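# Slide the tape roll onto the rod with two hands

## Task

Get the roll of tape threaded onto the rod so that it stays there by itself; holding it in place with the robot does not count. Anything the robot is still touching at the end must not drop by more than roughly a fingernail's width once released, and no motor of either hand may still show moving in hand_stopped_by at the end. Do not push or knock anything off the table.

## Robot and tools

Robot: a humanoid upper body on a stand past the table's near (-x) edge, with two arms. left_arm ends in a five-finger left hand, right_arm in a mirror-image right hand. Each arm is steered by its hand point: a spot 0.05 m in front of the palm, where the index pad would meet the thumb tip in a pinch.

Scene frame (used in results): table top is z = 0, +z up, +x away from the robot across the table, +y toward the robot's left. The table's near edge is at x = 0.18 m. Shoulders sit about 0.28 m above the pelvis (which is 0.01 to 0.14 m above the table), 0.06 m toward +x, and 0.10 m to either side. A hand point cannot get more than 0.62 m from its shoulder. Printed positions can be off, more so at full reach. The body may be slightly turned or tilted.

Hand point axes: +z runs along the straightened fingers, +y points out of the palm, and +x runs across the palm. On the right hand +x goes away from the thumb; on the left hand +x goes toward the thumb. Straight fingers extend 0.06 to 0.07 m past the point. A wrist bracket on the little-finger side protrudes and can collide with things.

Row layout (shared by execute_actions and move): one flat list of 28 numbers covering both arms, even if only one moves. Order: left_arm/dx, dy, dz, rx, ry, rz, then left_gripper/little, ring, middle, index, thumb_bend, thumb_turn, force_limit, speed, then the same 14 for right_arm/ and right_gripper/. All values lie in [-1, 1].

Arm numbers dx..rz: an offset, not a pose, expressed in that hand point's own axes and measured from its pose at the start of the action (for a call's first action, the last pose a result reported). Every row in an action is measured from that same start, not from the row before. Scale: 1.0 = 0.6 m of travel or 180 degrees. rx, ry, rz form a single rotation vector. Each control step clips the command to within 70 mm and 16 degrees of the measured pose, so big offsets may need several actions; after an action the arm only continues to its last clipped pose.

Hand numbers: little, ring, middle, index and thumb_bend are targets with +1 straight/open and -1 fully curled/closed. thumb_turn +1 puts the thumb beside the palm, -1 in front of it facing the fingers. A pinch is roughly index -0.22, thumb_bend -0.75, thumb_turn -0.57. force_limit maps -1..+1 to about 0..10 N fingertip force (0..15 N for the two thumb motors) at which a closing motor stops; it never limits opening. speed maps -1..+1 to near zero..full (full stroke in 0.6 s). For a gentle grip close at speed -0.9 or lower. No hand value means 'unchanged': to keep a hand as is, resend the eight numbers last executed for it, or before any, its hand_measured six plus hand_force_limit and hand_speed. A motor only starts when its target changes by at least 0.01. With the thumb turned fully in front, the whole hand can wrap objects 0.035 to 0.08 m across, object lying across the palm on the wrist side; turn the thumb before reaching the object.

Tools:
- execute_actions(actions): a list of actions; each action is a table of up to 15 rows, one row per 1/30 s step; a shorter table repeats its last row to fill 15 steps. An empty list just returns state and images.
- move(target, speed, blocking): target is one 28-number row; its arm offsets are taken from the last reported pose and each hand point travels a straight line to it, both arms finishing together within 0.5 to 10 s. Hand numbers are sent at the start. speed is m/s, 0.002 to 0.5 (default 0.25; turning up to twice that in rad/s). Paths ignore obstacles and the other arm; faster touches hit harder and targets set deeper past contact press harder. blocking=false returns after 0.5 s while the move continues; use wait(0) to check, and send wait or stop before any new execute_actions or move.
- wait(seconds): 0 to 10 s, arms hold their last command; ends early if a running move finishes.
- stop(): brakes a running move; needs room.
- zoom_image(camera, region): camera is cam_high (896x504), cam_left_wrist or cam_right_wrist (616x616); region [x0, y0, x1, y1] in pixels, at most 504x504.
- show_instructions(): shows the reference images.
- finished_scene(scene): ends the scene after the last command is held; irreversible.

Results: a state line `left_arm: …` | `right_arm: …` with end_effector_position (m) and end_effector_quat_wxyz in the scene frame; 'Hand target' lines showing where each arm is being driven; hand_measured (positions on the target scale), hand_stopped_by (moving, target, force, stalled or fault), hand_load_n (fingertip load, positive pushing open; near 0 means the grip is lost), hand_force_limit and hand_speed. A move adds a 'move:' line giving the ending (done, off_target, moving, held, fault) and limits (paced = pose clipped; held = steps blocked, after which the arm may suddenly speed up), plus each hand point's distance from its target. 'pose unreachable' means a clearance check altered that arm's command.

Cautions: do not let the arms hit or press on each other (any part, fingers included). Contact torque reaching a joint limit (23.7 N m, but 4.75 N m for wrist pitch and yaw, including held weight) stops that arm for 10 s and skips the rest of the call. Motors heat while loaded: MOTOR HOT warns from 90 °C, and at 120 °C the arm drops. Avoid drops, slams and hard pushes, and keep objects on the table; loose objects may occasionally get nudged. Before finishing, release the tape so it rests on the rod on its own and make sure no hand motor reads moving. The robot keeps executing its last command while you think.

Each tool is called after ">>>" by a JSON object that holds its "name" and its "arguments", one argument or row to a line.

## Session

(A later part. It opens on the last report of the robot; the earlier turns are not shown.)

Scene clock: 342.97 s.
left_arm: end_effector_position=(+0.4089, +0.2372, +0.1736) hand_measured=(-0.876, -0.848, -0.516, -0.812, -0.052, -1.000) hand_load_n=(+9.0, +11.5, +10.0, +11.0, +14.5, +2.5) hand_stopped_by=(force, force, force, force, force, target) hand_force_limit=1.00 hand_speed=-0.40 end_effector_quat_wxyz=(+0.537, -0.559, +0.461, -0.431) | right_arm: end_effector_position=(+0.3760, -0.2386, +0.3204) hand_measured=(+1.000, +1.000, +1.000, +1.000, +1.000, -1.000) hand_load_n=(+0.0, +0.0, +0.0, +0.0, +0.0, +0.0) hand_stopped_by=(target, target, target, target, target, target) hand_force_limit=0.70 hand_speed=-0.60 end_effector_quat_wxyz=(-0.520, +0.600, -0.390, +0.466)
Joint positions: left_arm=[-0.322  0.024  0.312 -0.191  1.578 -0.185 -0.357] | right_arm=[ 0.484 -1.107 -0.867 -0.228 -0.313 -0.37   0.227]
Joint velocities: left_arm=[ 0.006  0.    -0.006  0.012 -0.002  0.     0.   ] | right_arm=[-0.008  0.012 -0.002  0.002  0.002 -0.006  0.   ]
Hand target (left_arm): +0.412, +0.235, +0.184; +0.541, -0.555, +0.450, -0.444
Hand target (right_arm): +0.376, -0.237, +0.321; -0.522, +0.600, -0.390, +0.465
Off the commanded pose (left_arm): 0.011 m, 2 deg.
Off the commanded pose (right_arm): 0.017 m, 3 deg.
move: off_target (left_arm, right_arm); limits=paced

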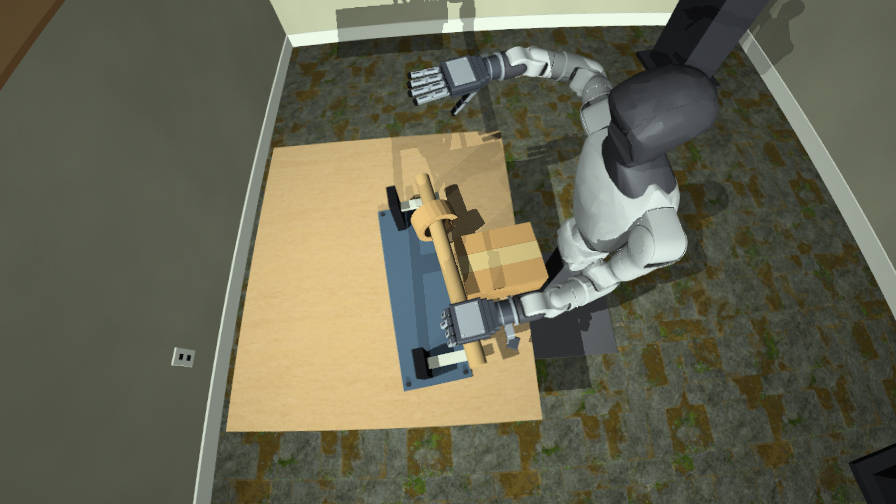

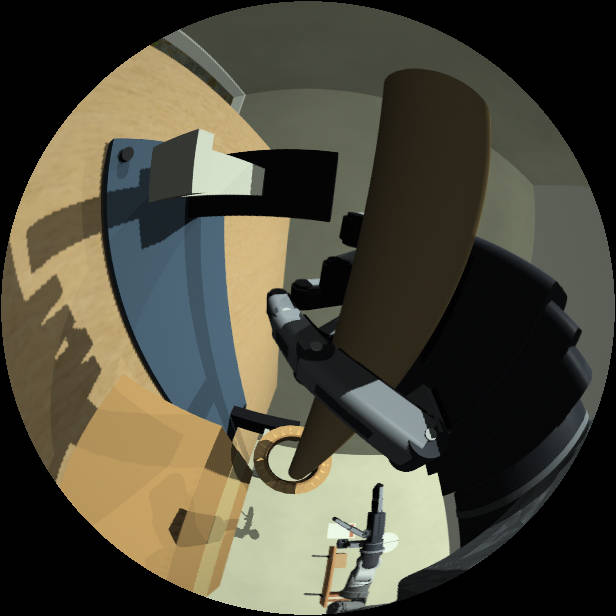

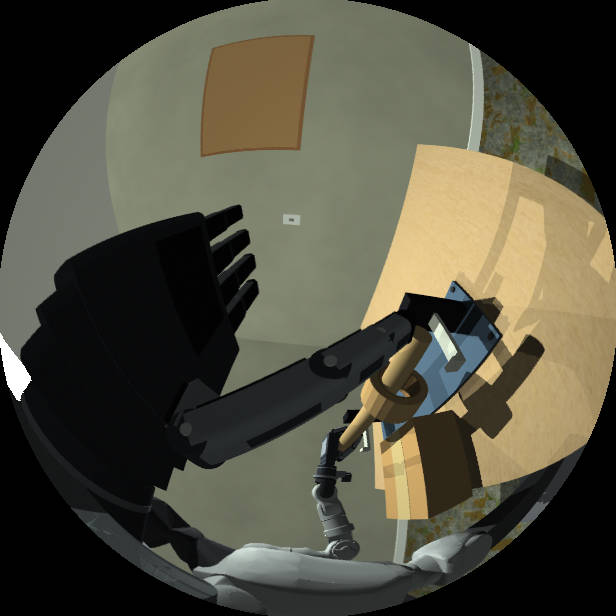

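>>> {"name": "move", "arguments": {
  "target": [0,-0.01,0.065,0,0.01,-0.025,-0.95,-0.95,-0.95,-0.95,-0.8,-1,1,-0.4,0,0,0,0,0,0,1,1,1,1,1,-1,0.7,-0.6],
  "speed": 0.03
}}

>>> {"name": "zoom_image", "arguments": {
  "camera": "cam_high",
  "region": [350,150,550,400]
}}

Scene clock: 348.77 s.
left_arm: end_effector_position=(+0.4436, +0.2465, +0.1652) hand_measured=(-0.876, -0.848, -0.516, -0.812, -0.052, -1.000) hand_load_n=(+8.5, +11.5, +10.0, +11.0, +14.5, +2.5) hand_stopped_by=(force, force, force, force, force, target) hand_force_limit=1.00 hand_speed=-0.40 end_effector_quat_wxyz=(-0.509, +0.578, -0.456, +0.446) | right_arm: end_effector_position=(+0.3760, -0.2385, +0.3205) hand_measured=(+1.000, +1.000, +1.000, +1.000, +1.000, -1.000) hand_load_n=(+0.0, +0.0, +0.0, +0.0, +0.0, +0.0) hand_stopped_by=(target, target, target, target, target, target) hand_force_limit=0.70 hand_speed=-0.60 end_effector_quat_wxyz=(-0.520, +0.600, -0.390, +0.466)
Joint positions: left_arm=[-0.513  0.079  0.393  0.092  1.54  -0.224 -0.315] | right_arm=[ 0.483 -1.107 -0.867 -0.228 -0.313 -0.371  0.227]
Joint velocities: left_arm=[ 0.002 -0.002  0.009  0.011 -0.008 -0.019  0.   ] | right_arm=[-0.011 -0.006  0.002  0.003 -0.014  0.     0.   ]
Hand target (left_arm): +0.448, +0.244, +0.176; -0.512, +0.573, -0.444, +0.461
Hand target (right_arm): +0.376, -0.239, +0.320; -0.520, +0.600, -0.390, +0.466
Off the commanded pose (left_arm): 0.013 m, 2 deg.
Off the commanded pose (right_arm): 0.000 m, 0 deg.
move: off_target (left_arm)

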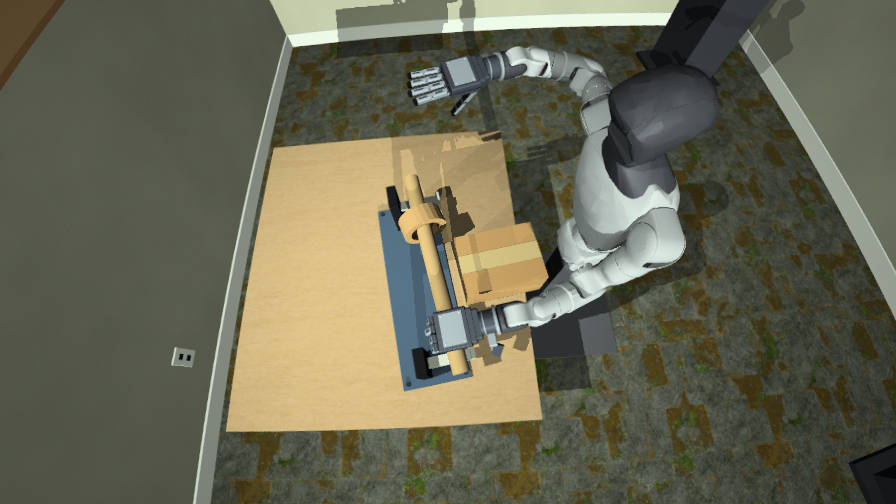

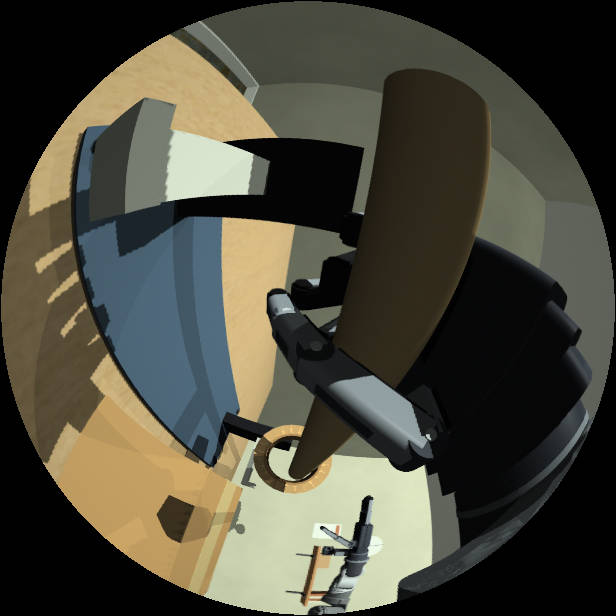

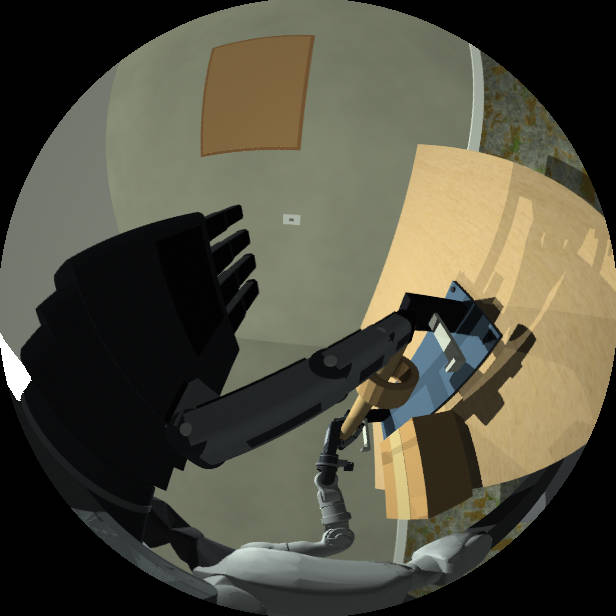

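Region (350, 150, 550, 400) of cam_high's 896x504 image, scaled by 2.016, with more detail than that image has; it fills the left 403 columns of this view, and the rest is white.

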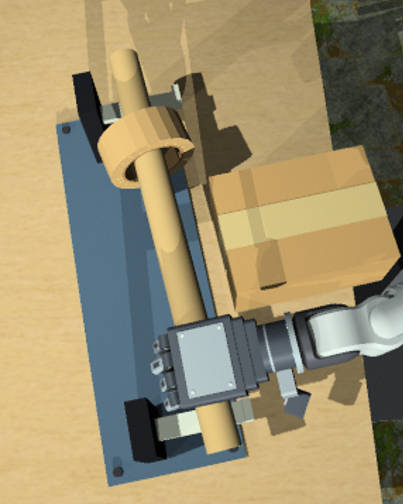

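>>> {"name": "move", "arguments": {
  "target": [-0.005,0.035,0,0,0.006,-0.004,-0.95,-0.95,-0.95,-0.95,-0.8,-1,1,-0.4,0,0,0,0,0,0,1,1,1,1,1,-1,0.7,-0.6],
  "speed": 0.02
}}

>>> {"name": "zoom_image", "arguments": {
  "camera": "cam_high",
  "region": [350,150,550,400]
}}

Scene clock: 353.13 s.
left_arm: end_effector_position=(+0.4367, +0.2507, +0.1351) hand_measured=(-0.876, -0.848, -0.516, -0.812, -0.052, -1.000) hand_load_n=(+8.5, +11.5, +10.0, +11.0, +14.5, +2.5) hand_stopped_by=(force, force, force, force, force, target) hand_force_limit=1.00 hand_speed=-0.40 end_effector_quat_wxyz=(-0.500, +0.581, -0.468, +0.440) | right_arm: end_effector_position=(+0.3760, -0.2385, +0.3205) hand_measured=(+1.000, +1.000, +1.000, +1.000, +1.000, -1.000) hand_load_n=(+0.0, +0.0, +0.0, +0.0, +0.0, +0.0) hand_stopped_by=(target, target, target, target, target, target) hand_force_limit=0.70 hand_speed=-0.60 end_effector_quat_wxyz=(-0.520, +0.600, -0.390, +0.466)
Joint positions: left_arm=[-0.485  0.098  0.416  0.198  1.552 -0.272 -0.216] | right_arm=[ 0.483 -1.107 -0.867 -0.228 -0.313 -0.371  0.227]
Joint velocities: left_arm=[-0.005 -0.006  0.011  0.002 -0.015 -0.007  0.005] | right_arm=[-0.009 -0.012  0.014  0.011 -0.006  0.     0.   ]
Hand target (left_arm): +0.441, +0.249, +0.145; -0.504, +0.576, -0.457, +0.453
Hand target (right_arm): +0.376, -0.239, +0.321; -0.520, +0.600, -0.390, +0.466
Off the commanded pose (left_arm): 0.011 m, 2 deg.
Off the commanded pose (right_arm): 0.000 m, 0 deg.
move: off_target (left_arm)

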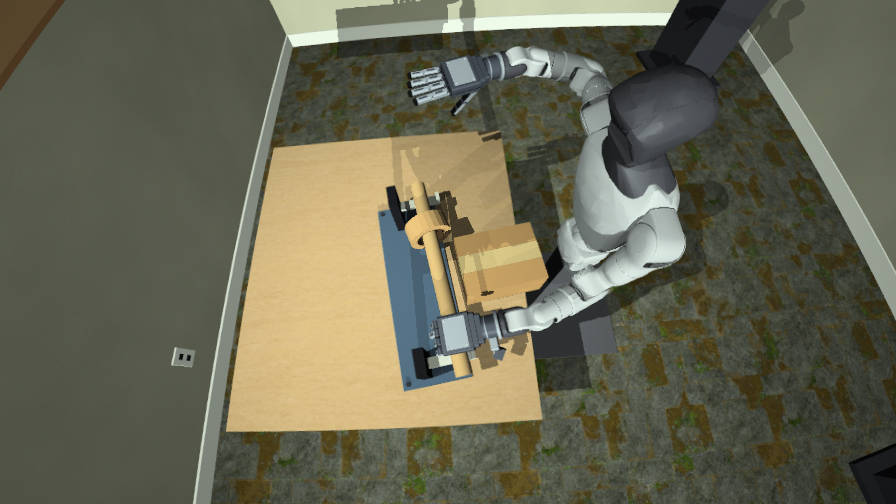

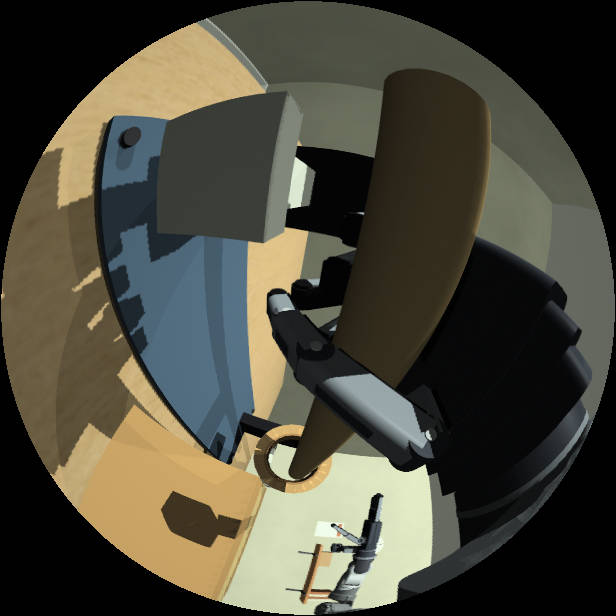

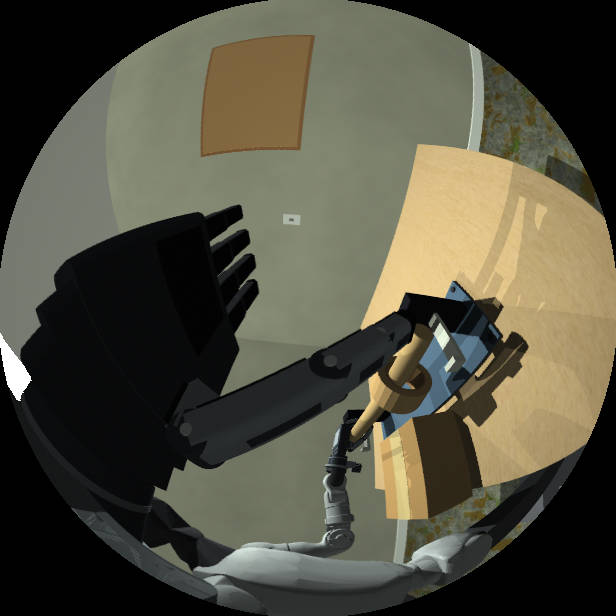

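Region (350, 150, 550, 400) of cam_high's 896x504 image, scaled by 2.016, with more detail than that image has; it fills the left 403 columns of this view, and the rest is white.

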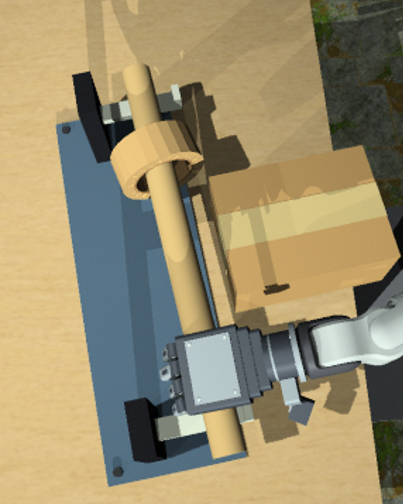

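>>> {"name": "move", "arguments": {
  "target": [0,-0.01,0.035,0,0.012,0,-0.95,-0.95,-0.95,-0.95,-0.8,-1,1,-0.4,0,0,0,0,0,0,1,1,1,1,1,-1,0.7,-0.6],
  "speed": 0.02
}}

>>> {"name": "zoom_image", "arguments": {
  "camera": "cam_high",
  "region": [350,150,550,400]
}}

Scene clock: 358.53 s.
left_arm: end_effector_position=(+0.4537, +0.2546, +0.1277) hand_measured=(-0.876, -0.848, -0.516, -0.812, -0.052, -1.000) hand_load_n=(+8.5, +11.5, +10.0, +11.0, +14.5, +2.5) hand_stopped_by=(force, force, force, force, force, target) hand_force_limit=1.00 hand_speed=-0.40 end_effector_quat_wxyz=(-0.486, +0.578, -0.487, +0.439) | right_arm: end_effector_position=(+0.3760, -0.2385, +0.3205) hand_measured=(+1.000, +1.000, +1.000, +1.000, +1.000, -1.000) hand_load_n=(+0.0, +0.0, +0.0, +0.0, +0.0, +0.0) hand_stopped_by=(target, target, target, target, target, target) hand_force_limit=0.70 hand_speed=-0.60 end_effector_quat_wxyz=(-0.520, +0.600, -0.390, +0.466)
Joint positions: left_arm=[-0.597  0.163  0.43   0.391  1.565 -0.309 -0.176] | right_arm=[ 0.483 -1.107 -0.867 -0.228 -0.313 -0.371  0.227]
Joint velocities: left_arm=[ 0.    -0.002  0.006  0.006 -0.005 -0.008  0.   ] | right_arm=[-0.012  0.005  0.008  0.009  0.006  0.     0.   ]
Hand target (left_arm): +0.459, +0.253, +0.138; -0.491, +0.573, -0.476, +0.452
Hand target (right_arm): +0.376, -0.239, +0.321; -0.520, +0.600, -0.390, +0.466
Off the commanded pose (left_arm): 0.012 m, 2 deg.
Off the commanded pose (right_arm): 0.000 m, 0 deg.
move: off_target (left_arm)

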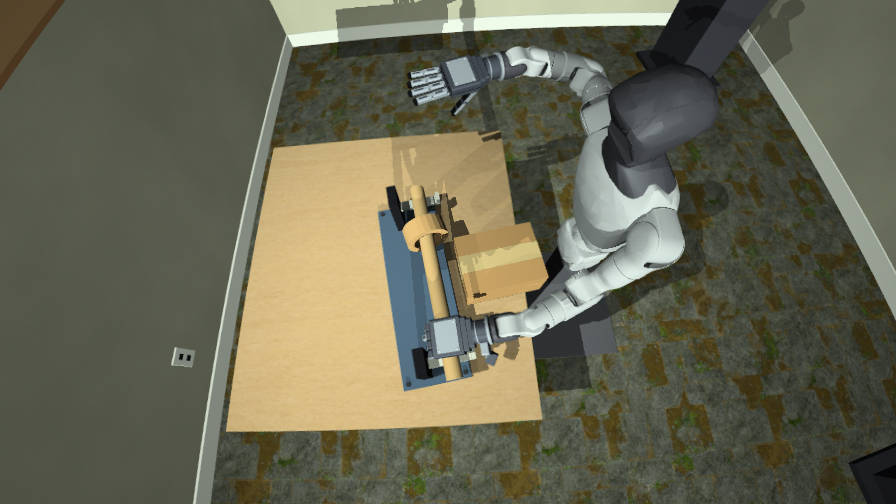

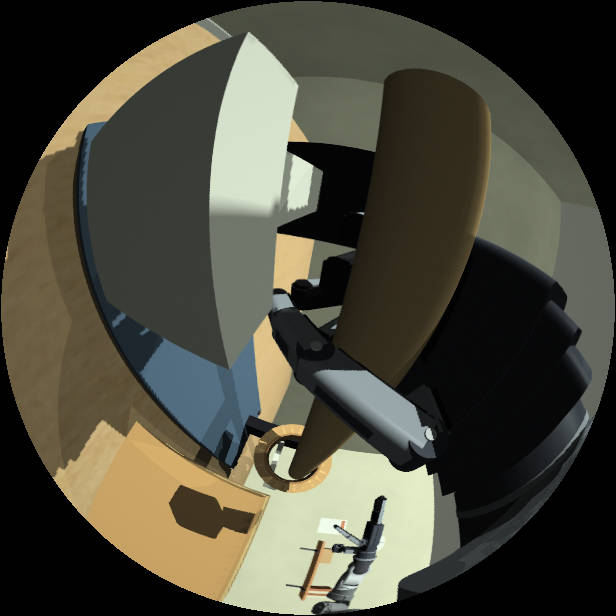

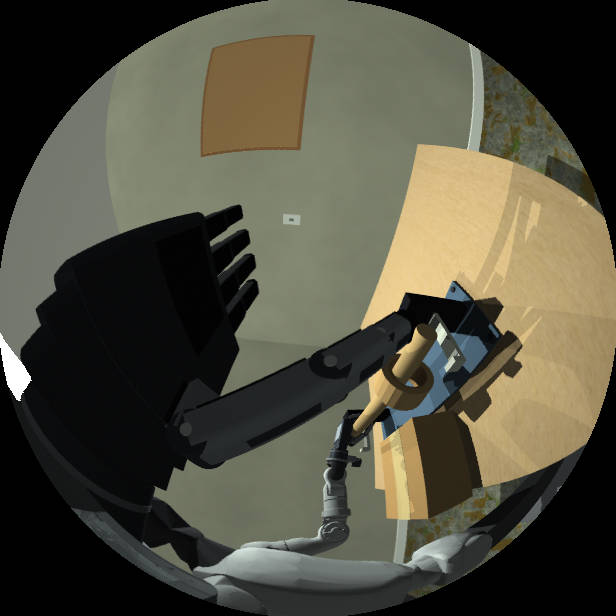

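Region (350, 150, 550, 400) of cam_high's 896x504 image, scaled by 2.016, with more detail than that image has; it fills the left 403 columns of this view, and the rest is white.

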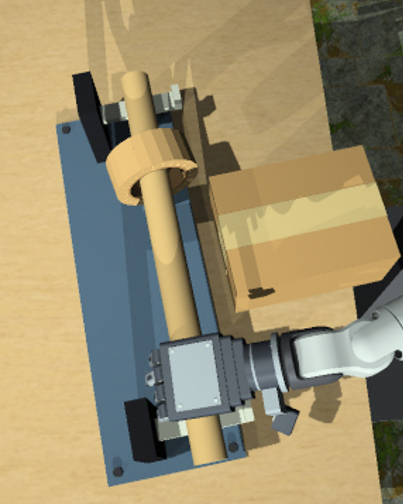

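>>> {"name": "move", "arguments": {
  "target": [0,0.012,0,0,0,-0.025,-0.95,-0.95,-0.95,-0.95,-0.8,-1,1,-0.4,0,0,0,0,0,0,1,1,1,1,1,-1,0.7,-0.6],
  "speed": 0.02
}}

>>> {"name": "move", "arguments": {
  "target": [0,0,0,0,0,0,0.6,0.6,0.6,0.6,1,-1,1,-0.6,0,0,0,0,0,0,1,1,1,1,1,-1,0.7,-0.6]
}}

Scene clock: 365.63 s.
left_arm: end_effector_position=(+0.4466, +0.2595, +0.1107) hand_measured=(-0.876, -0.848, -0.516, -0.812, -0.052, -1.000) hand_load_n=(+8.5, +11.5, +10.5, +11.0, +14.5, +2.5) hand_stopped_by=(force, force, force, force, force, target) hand_force_limit=1.00 hand_speed=-0.40 end_effector_quat_wxyz=(-0.469, +0.601, -0.475, +0.440) | right_arm: end_effector_position=(+0.3760, -0.2385, +0.3205) hand_measured=(+1.000, +1.000, +1.000, +1.000, +1.000, -1.000) hand_load_n=(+0.0, +0.0, +0.0, +0.0, +0.0, +0.0) hand_stopped_by=(target, target, target, target, target, target) hand_force_limit=0.70 hand_speed=-0.60 end_effector_quat_wxyz=(-0.520, +0.600, -0.390, +0.466)
Joint positions: left_arm=[-0.594  0.151  0.498  0.449  1.573 -0.346 -0.154] | right_arm=[ 0.483 -1.107 -0.867 -0.228 -0.313 -0.371  0.227]
Joint velocities: left_arm=[-0.005 -0.015  0.02   0.    -0.014 -0.01   0.   ] | right_arm=[-0.017 -0.008 -0.002  0.003 -0.014  0.     0.   ]
Hand target (left_arm): +0.452, +0.255, +0.120; -0.469, +0.598, -0.463, +0.456
Hand target (right_arm): +0.376, -0.239, +0.321; -0.520, +0.600, -0.390, +0.466
Off the commanded pose (left_arm): 0.013 m, 3 deg.
Off the commanded pose (right_arm): 0.000 m, 0 deg.
move: off_target (left_arm)

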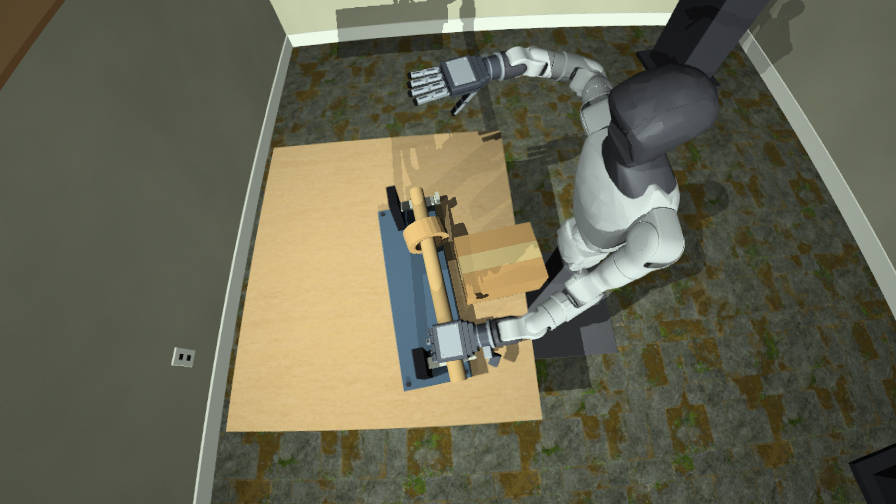

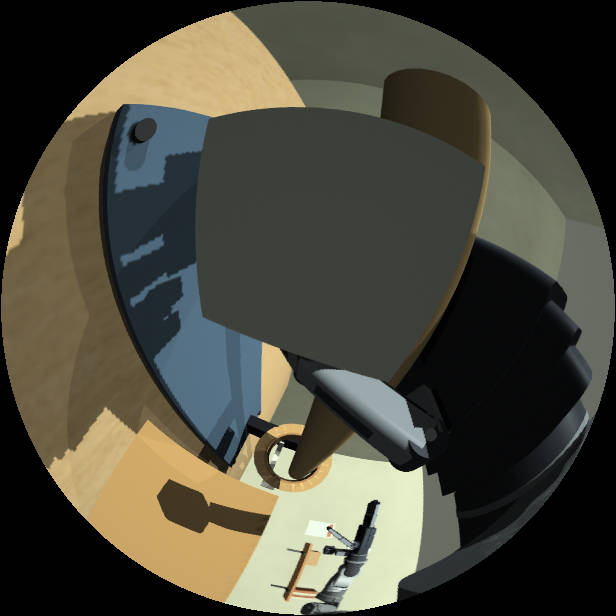

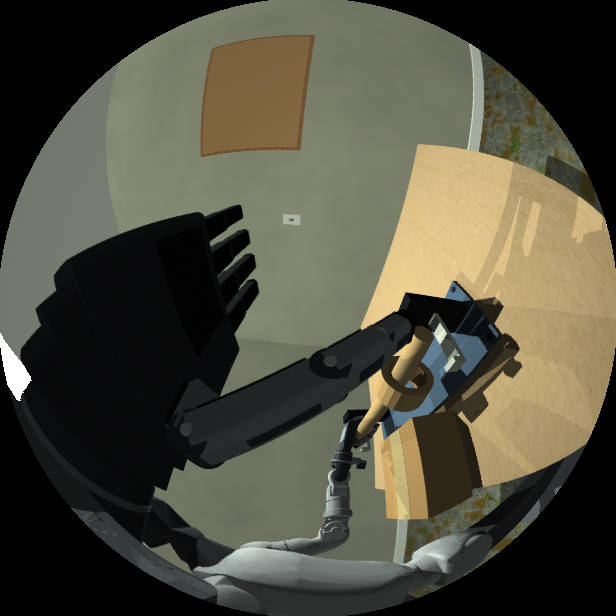

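Scene clock: 368.43 s.
left_arm: end_effector_position=(+0.4465, +0.2619, +0.1236) hand_measured=(-0.290, -0.104, +0.600, +0.600, +1.000, -1.000) hand_load_n=(-10.0, -10.5, +0.0, +0.0, +0.0, +0.0) hand_stopped_by=(stalled, stalled, target, target, target, target) hand_force_limit=1.00 hand_speed=-0.60 end_effector_quat_wxyz=(-0.483, +0.585, -0.472, +0.450) | right_arm: end_effector_position=(+0.3760, -0.2385, +0.3205) hand_measured=(+1.000, +1.000, +1.000, +1.000, +1.000, -1.000) hand_load_n=(+0.0, +0.0, +0.0, +0.0, +0.0, +0.0) hand_stopped_by=(target, target, target, target, target, target) hand_force_limit=0.70 hand_speed=-0.60 end_effector_quat_wxyz=(-0.520, +0.600, -0.390, +0.466)
Joint positions: left_arm=[-0.577  0.155  0.502  0.401  1.564 -0.369 -0.144] | right_arm=[ 0.483 -1.107 -0.867 -0.228 -0.313 -0.371  0.227]
Joint velocities: left_arm=[ 0.     0.003  0.012  0.003 -0.025  0.     0.   ] | right_arm=[ 0.003  0.011 -0.006 -0.002  0.015  0.     0.   ]
Hand target (left_arm): +0.446, +0.259, +0.111; -0.469, +0.600, -0.476, +0.440
Hand target (right_arm): +0.376, -0.239, +0.321; -0.520, +0.600, -0.390, +0.466
Off the commanded pose (left_arm): 0.013 m, 3 deg.
Off the commanded pose (right_arm): 0.000 m, 0 deg.
move: off_target (left_arm)

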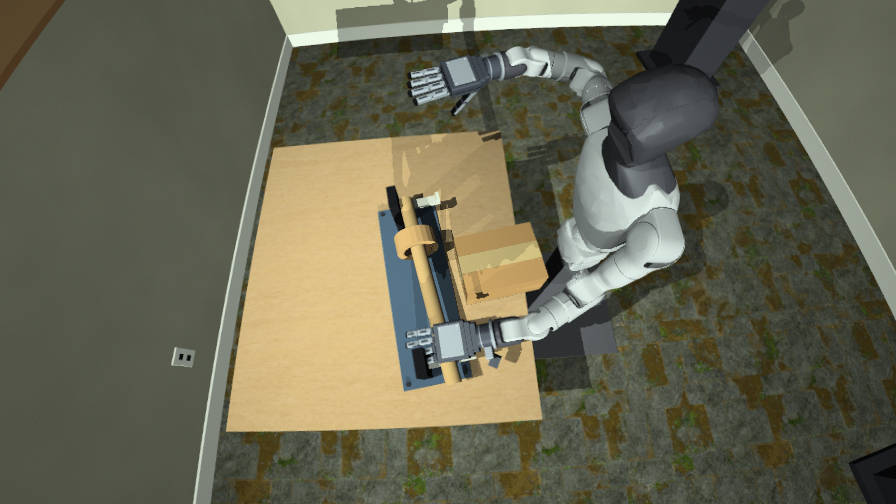

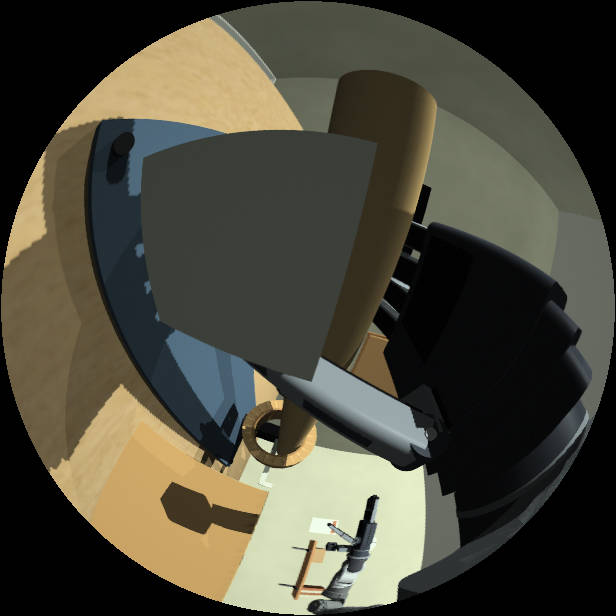

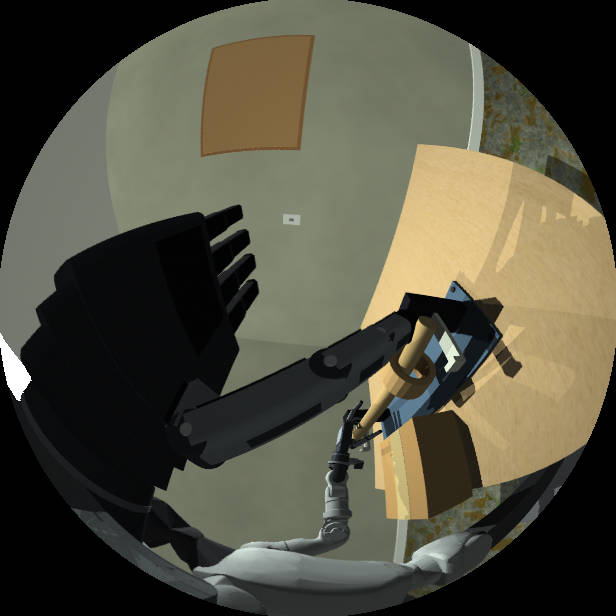

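>>> {"name": "move", "arguments": {
  "target": [0.06,-0.015,0,0,0,0,0.6,0.6,0.6,0.6,1,-1,1,-0.6,0,0,0,0,0,0,1,1,1,1,1,-1,0.7,-0.6],
  "speed": 0.02
}}

>>> {"name": "move", "arguments": {
  "target": [0,0,0,0,0,0,0.9,0.9,0.9,0.9,1,-1,1,-0.6,0,0,0,0,0,0,1,1,1,1,1,-1,0.7,-0.6]
}}

>>> {"name": "zoom_image", "arguments": {
  "camera": "cam_high",
  "region": [350,150,550,400]
}}

Scene clock: 375.40 s.
left_arm: end_effector_position=(+0.4519, +0.2267, +0.1339) hand_measured=(-0.288, -0.104, +0.600, +0.600, +1.000, -1.000) hand_load_n=(+0.0, +0.0, +0.0, +0.0, +0.0, +0.0) hand_stopped_by=(stalled, stalled, target, target, target, target) hand_force_limit=1.00 hand_speed=-0.60 end_effector_quat_wxyz=(-0.480, +0.586, -0.471, +0.452) | right_arm: end_effector_position=(+0.3760, -0.2385, +0.3205) hand_measured=(+1.000, +1.000, +1.000, +1.000, +1.000, -1.000) hand_load_n=(+0.0, +0.0, +0.0, +0.0, +0.0, +0.0) hand_stopped_by=(target, target, target, target, target, target) hand_force_limit=0.70 hand_speed=-0.60 end_effector_quat_wxyz=(-0.520, +0.600, -0.390, +0.466)
Joint positions: left_arm=[-0.564  0.029  0.44   0.262  1.614 -0.28  -0.223] | right_arm=[ 0.483 -1.107 -0.867 -0.228 -0.313 -0.371  0.227]
Joint velocities: left_arm=[-0.002 -0.012 -0.006  0.005 -0.014  0.002  0.   ] | right_arm=[ 0.009 -0.011  0.    -0.003 -0.002  0.     0.   ]
Hand target (left_arm): +0.451, +0.227, +0.133; -0.480, +0.587, -0.473, +0.449
Hand target (right_arm): +0.376, -0.239, +0.321; -0.520, +0.600, -0.390, +0.466
Off the commanded pose (left_arm): 0.002 m, 0 deg.
Off the commanded pose (right_arm): 0.000 m, 0 deg.
move: done

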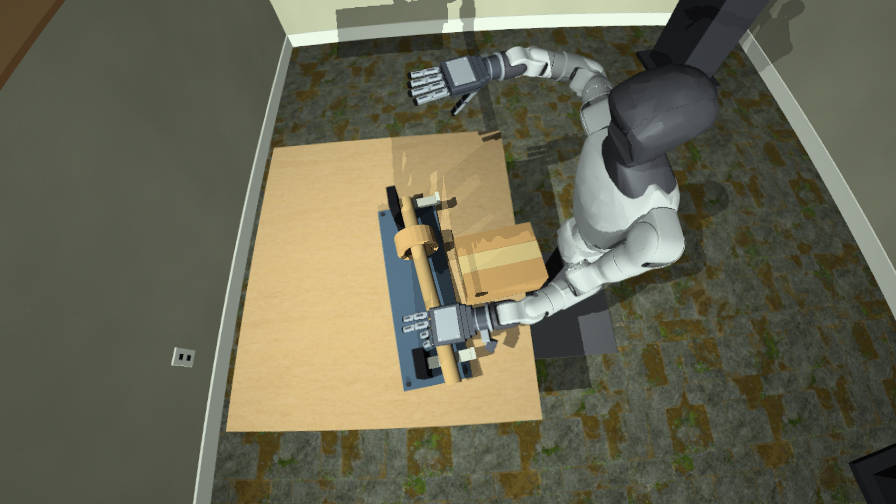

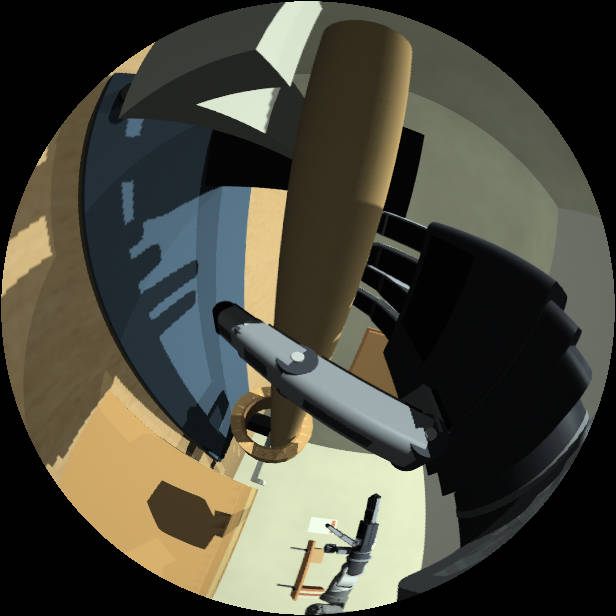

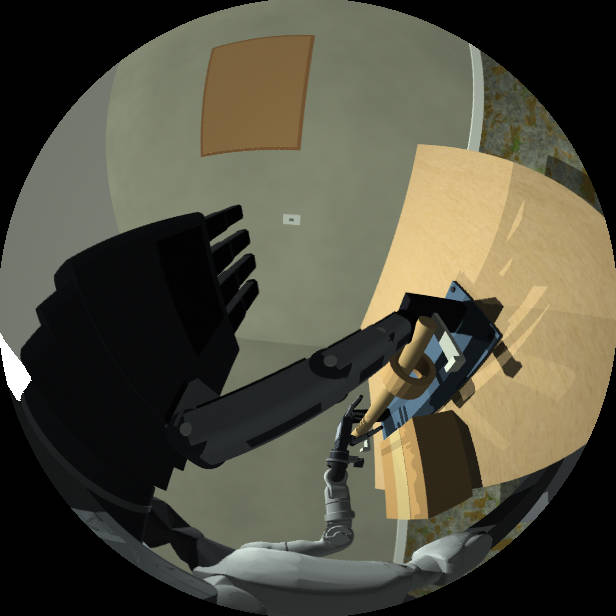

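Scene clock: 377.47 s.
left_arm: end_effector_position=(+0.4513, +0.2239, +0.1317) hand_measured=(+0.900, +0.900, +0.900, +0.900, +1.000, -1.000) hand_load_n=(-0.5, +0.0, +0.0, +0.0, +0.0, +0.0) hand_stopped_by=(target, target, target, target, target, target) hand_force_limit=1.00 hand_speed=-0.60 end_effector_quat_wxyz=(-0.476, +0.587, -0.473, +0.453) | right_arm: end_effector_position=(+0.3760, -0.2385, +0.3205) hand_measured=(+1.000, +1.000, +1.000, +1.000, +1.000, -1.000) hand_load_n=(+0.0, +0.0, +0.0, +0.0, +0.0, +0.0) hand_stopped_by=(target, target, target, target, target, target) hand_force_limit=0.70 hand_speed=-0.60 end_effector_quat_wxyz=(-0.520, +0.600, -0.390, +0.466)
Joint positions: left_arm=[-0.562  0.025  0.439  0.264  1.614 -0.285 -0.225] | right_arm=[ 0.483 -1.107 -0.867 -0.228 -0.313 -0.371  0.227]
Joint velocities: left_arm=[-0.003 -0.015  0.008  0.002 -0.002  0.     0.   ] | right_arm=[ 0.003  0.006  0.006 -0.005  0.005  0.     0.   ]
Hand target (left_arm): +0.452, +0.227, +0.134; -0.480, +0.586, -0.471, +0.452
Hand target (right_arm): +0.376, -0.239, +0.321; -0.520, +0.600, -0.390, +0.466
Off the commanded pose (left_arm): 0.004 m, 1 deg.
Off the commanded pose (right_arm): 0.000 m, 0 deg.
move: off_target (left_arm)

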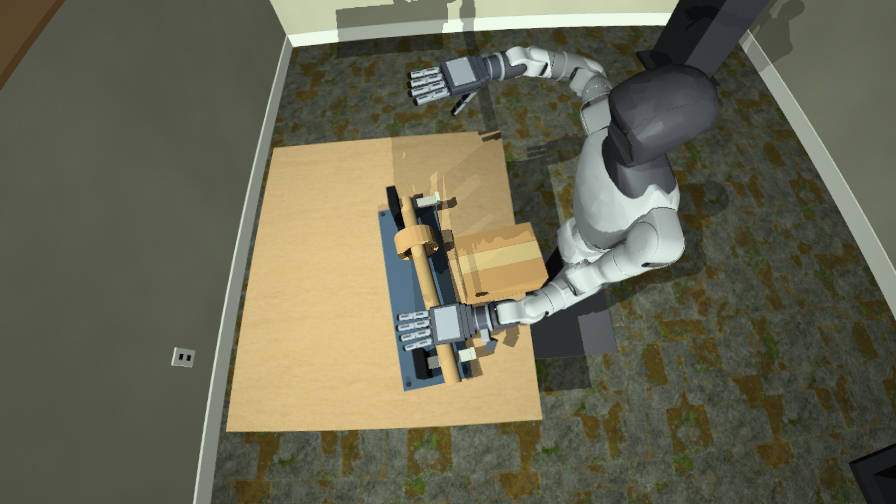

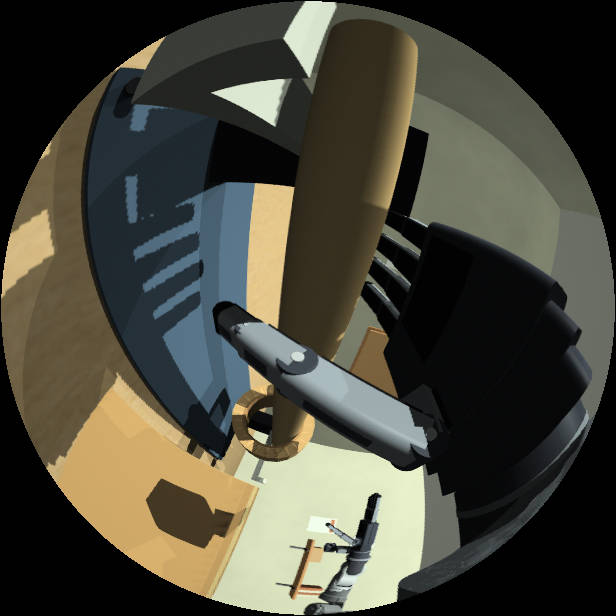

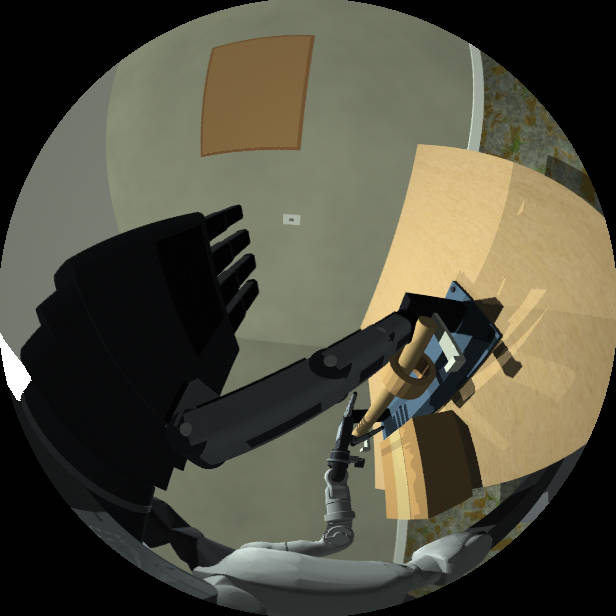

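Region (350, 150, 550, 400) of cam_high's 896x504 image, scaled by 2.016, with more detail than that image has; it fills the left 403 columns of this view, and the rest is white.

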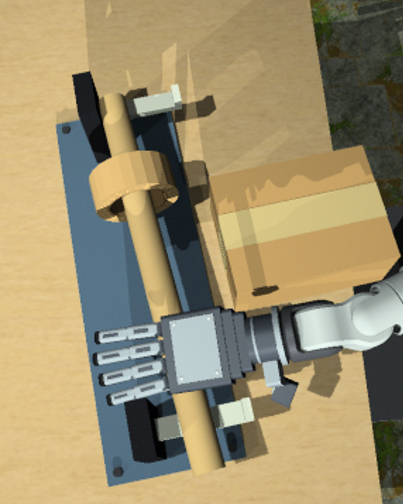

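>>> {"name": "move", "arguments": {
  "target": [0,-0.01,-0.075,0,0,0,0.9,0.9,0.9,0.9,1,-1,1,-0.6,0,0,0,0,0,0,1,1,1,1,1,-1,0.7,-0.6],
  "speed": 0.03
}}

>>> {"name": "move", "arguments": {
  "target": [0,-0.15,-0.02,0,0,0,0.9,0.9,0.9,0.9,1,-1,1,-0.6,0,0,0,0,0,0,1,1,1,1,1,-1,0.7,-0.6],
  "speed": 0.06
}}

Scene clock: 382.70 s.
left_arm: end_effector_position=(+0.4080, +0.2210, +0.1455) hand_measured=(+0.900, +0.900, +0.900, +0.900, +1.000, -1.000) hand_load_n=(+0.0, +0.0, +0.0, +0.0, +0.0, +0.0) hand_stopped_by=(target, target, target, target, target, target) hand_force_limit=1.00 hand_speed=-0.60 end_effector_quat_wxyz=(-0.477, +0.584, -0.476, +0.451) | right_arm: end_effector_position=(+0.3760, -0.2385, +0.3205) hand_measured=(+1.000, +1.000, +1.000, +1.000, +1.000, -1.000) hand_load_n=(+0.0, +0.0, +0.0, +0.0, +0.0, +0.0) hand_stopped_by=(target, target, target, target, target, target) hand_force_limit=0.70 hand_speed=-0.60 end_effector_quat_wxyz=(-0.520, +0.600, -0.390, +0.466)
Joint positions: left_arm=[-0.343  0.011  0.37  -0.085  1.507 -0.282 -0.378] | right_arm=[ 0.483 -1.107 -0.867 -0.228 -0.313 -0.371  0.227]
Joint velocities: left_arm=[ 0.003  0.021 -0.003  0.003  0.     0.     0.   ] | right_arm=[-0.003  0.014 -0.003  0.015 -0.005  0.     0.   ]
Hand target (left_arm): +0.408, +0.220, +0.146; -0.476, +0.585, -0.476, +0.453
Hand target (right_arm): +0.376, -0.239, +0.321; -0.520, +0.600, -0.390, +0.466
Off the commanded pose (left_arm): 0.003 m, 0 deg.
Off the commanded pose (right_arm): 0.000 m, 0 deg.
joint sent to its limit (left arm) — the command would take joint 2 (shoulder roll) past its lower limit, so that joint was sent only as far as its limit.
move: done

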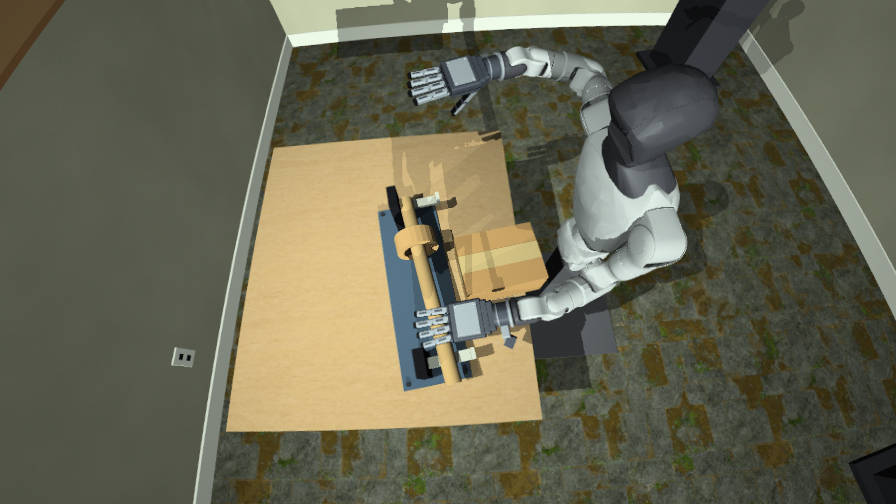

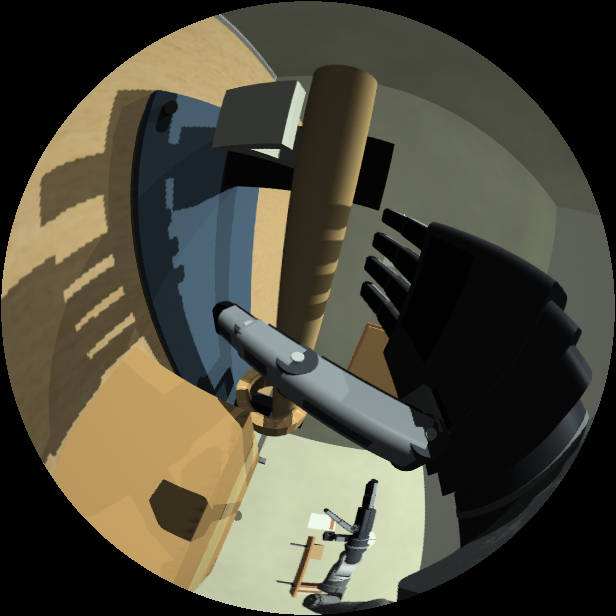

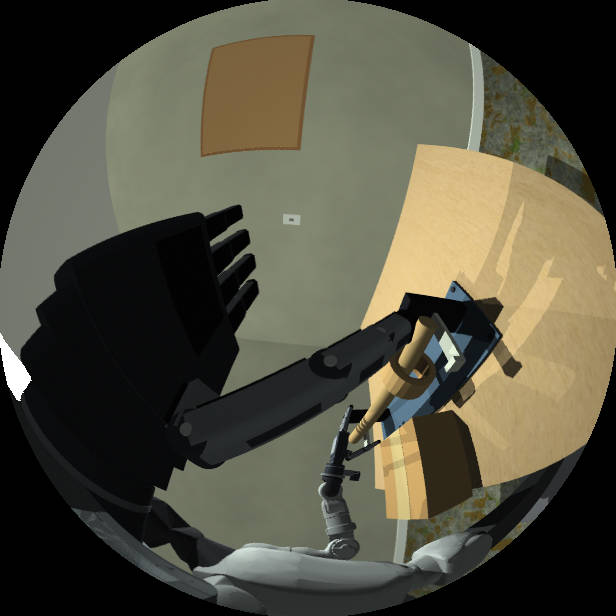

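Scene clock: 384.53 s.
left_arm: end_effector_position=(+0.4115, +0.2218, +0.2360) hand_measured=(+0.900, +0.900, +0.900, +0.900, +1.000, -1.000) hand_load_n=(+0.0, +0.0, +0.0, +0.0, +0.0, +0.0) hand_stopped_by=(target, target, target, target, target, target) hand_force_limit=1.00 hand_speed=-0.60 end_effector_quat_wxyz=(-0.472, +0.583, -0.477, +0.458) | right_arm: end_effector_position=(+0.3760, -0.2385, +0.3205) hand_measured=(+1.000, +1.000, +1.000, +1.000, +1.000, -1.000) hand_load_n=(+0.0, +0.0, +0.0, +0.0, +0.0, +0.0) hand_stopped_by=(target, target, target, target, target, target) hand_force_limit=0.70 hand_speed=-0.60 end_effector_quat_wxyz=(-0.520, +0.600, -0.390, +0.466)
Joint positions: left_arm=[-0.544  0.044  0.42  -0.35   1.409 -0.245 -0.855] | right_arm=[ 0.483 -1.107 -0.867 -0.228 -0.313 -0.371  0.227]
Joint velocities: left_arm=[ 0.006 -0.006  0.    -0.002  0.002  0.    -0.002] | right_arm=[-0.002 -0.015  0.008  0.     0.003  0.     0.   ]
Hand target (left_arm): +0.411, +0.222, +0.236; -0.471, +0.584, -0.476, +0.459
Hand target (right_arm): +0.376, -0.239, +0.321; -0.520, +0.600, -0.390, +0.466
Off the commanded pose (left_arm): 0.007 m, 1 deg.
Off the commanded pose (right_arm): 0.000 m, 0 deg.
move: off_target (left_arm)

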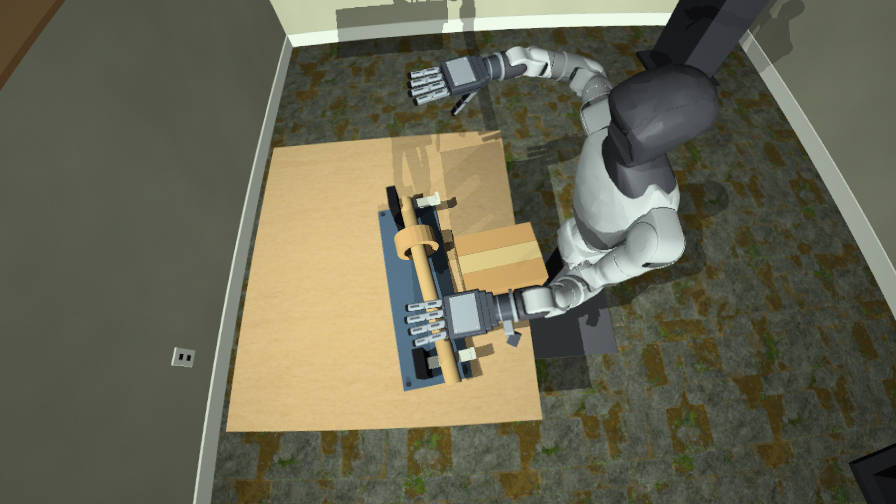

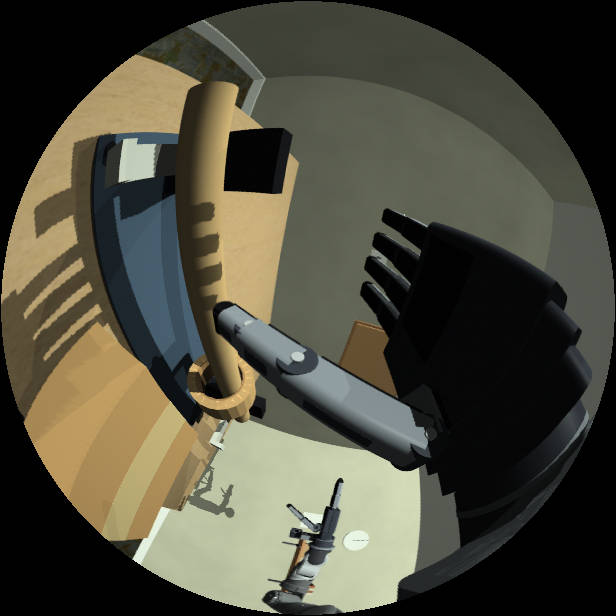

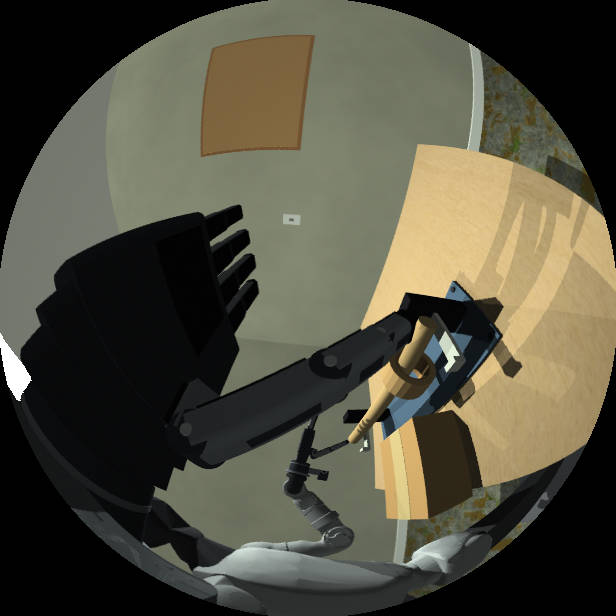

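>>> {"name": "finished_scene", "arguments": {
  "scene": 2
}}

The scene is finished: the task was done.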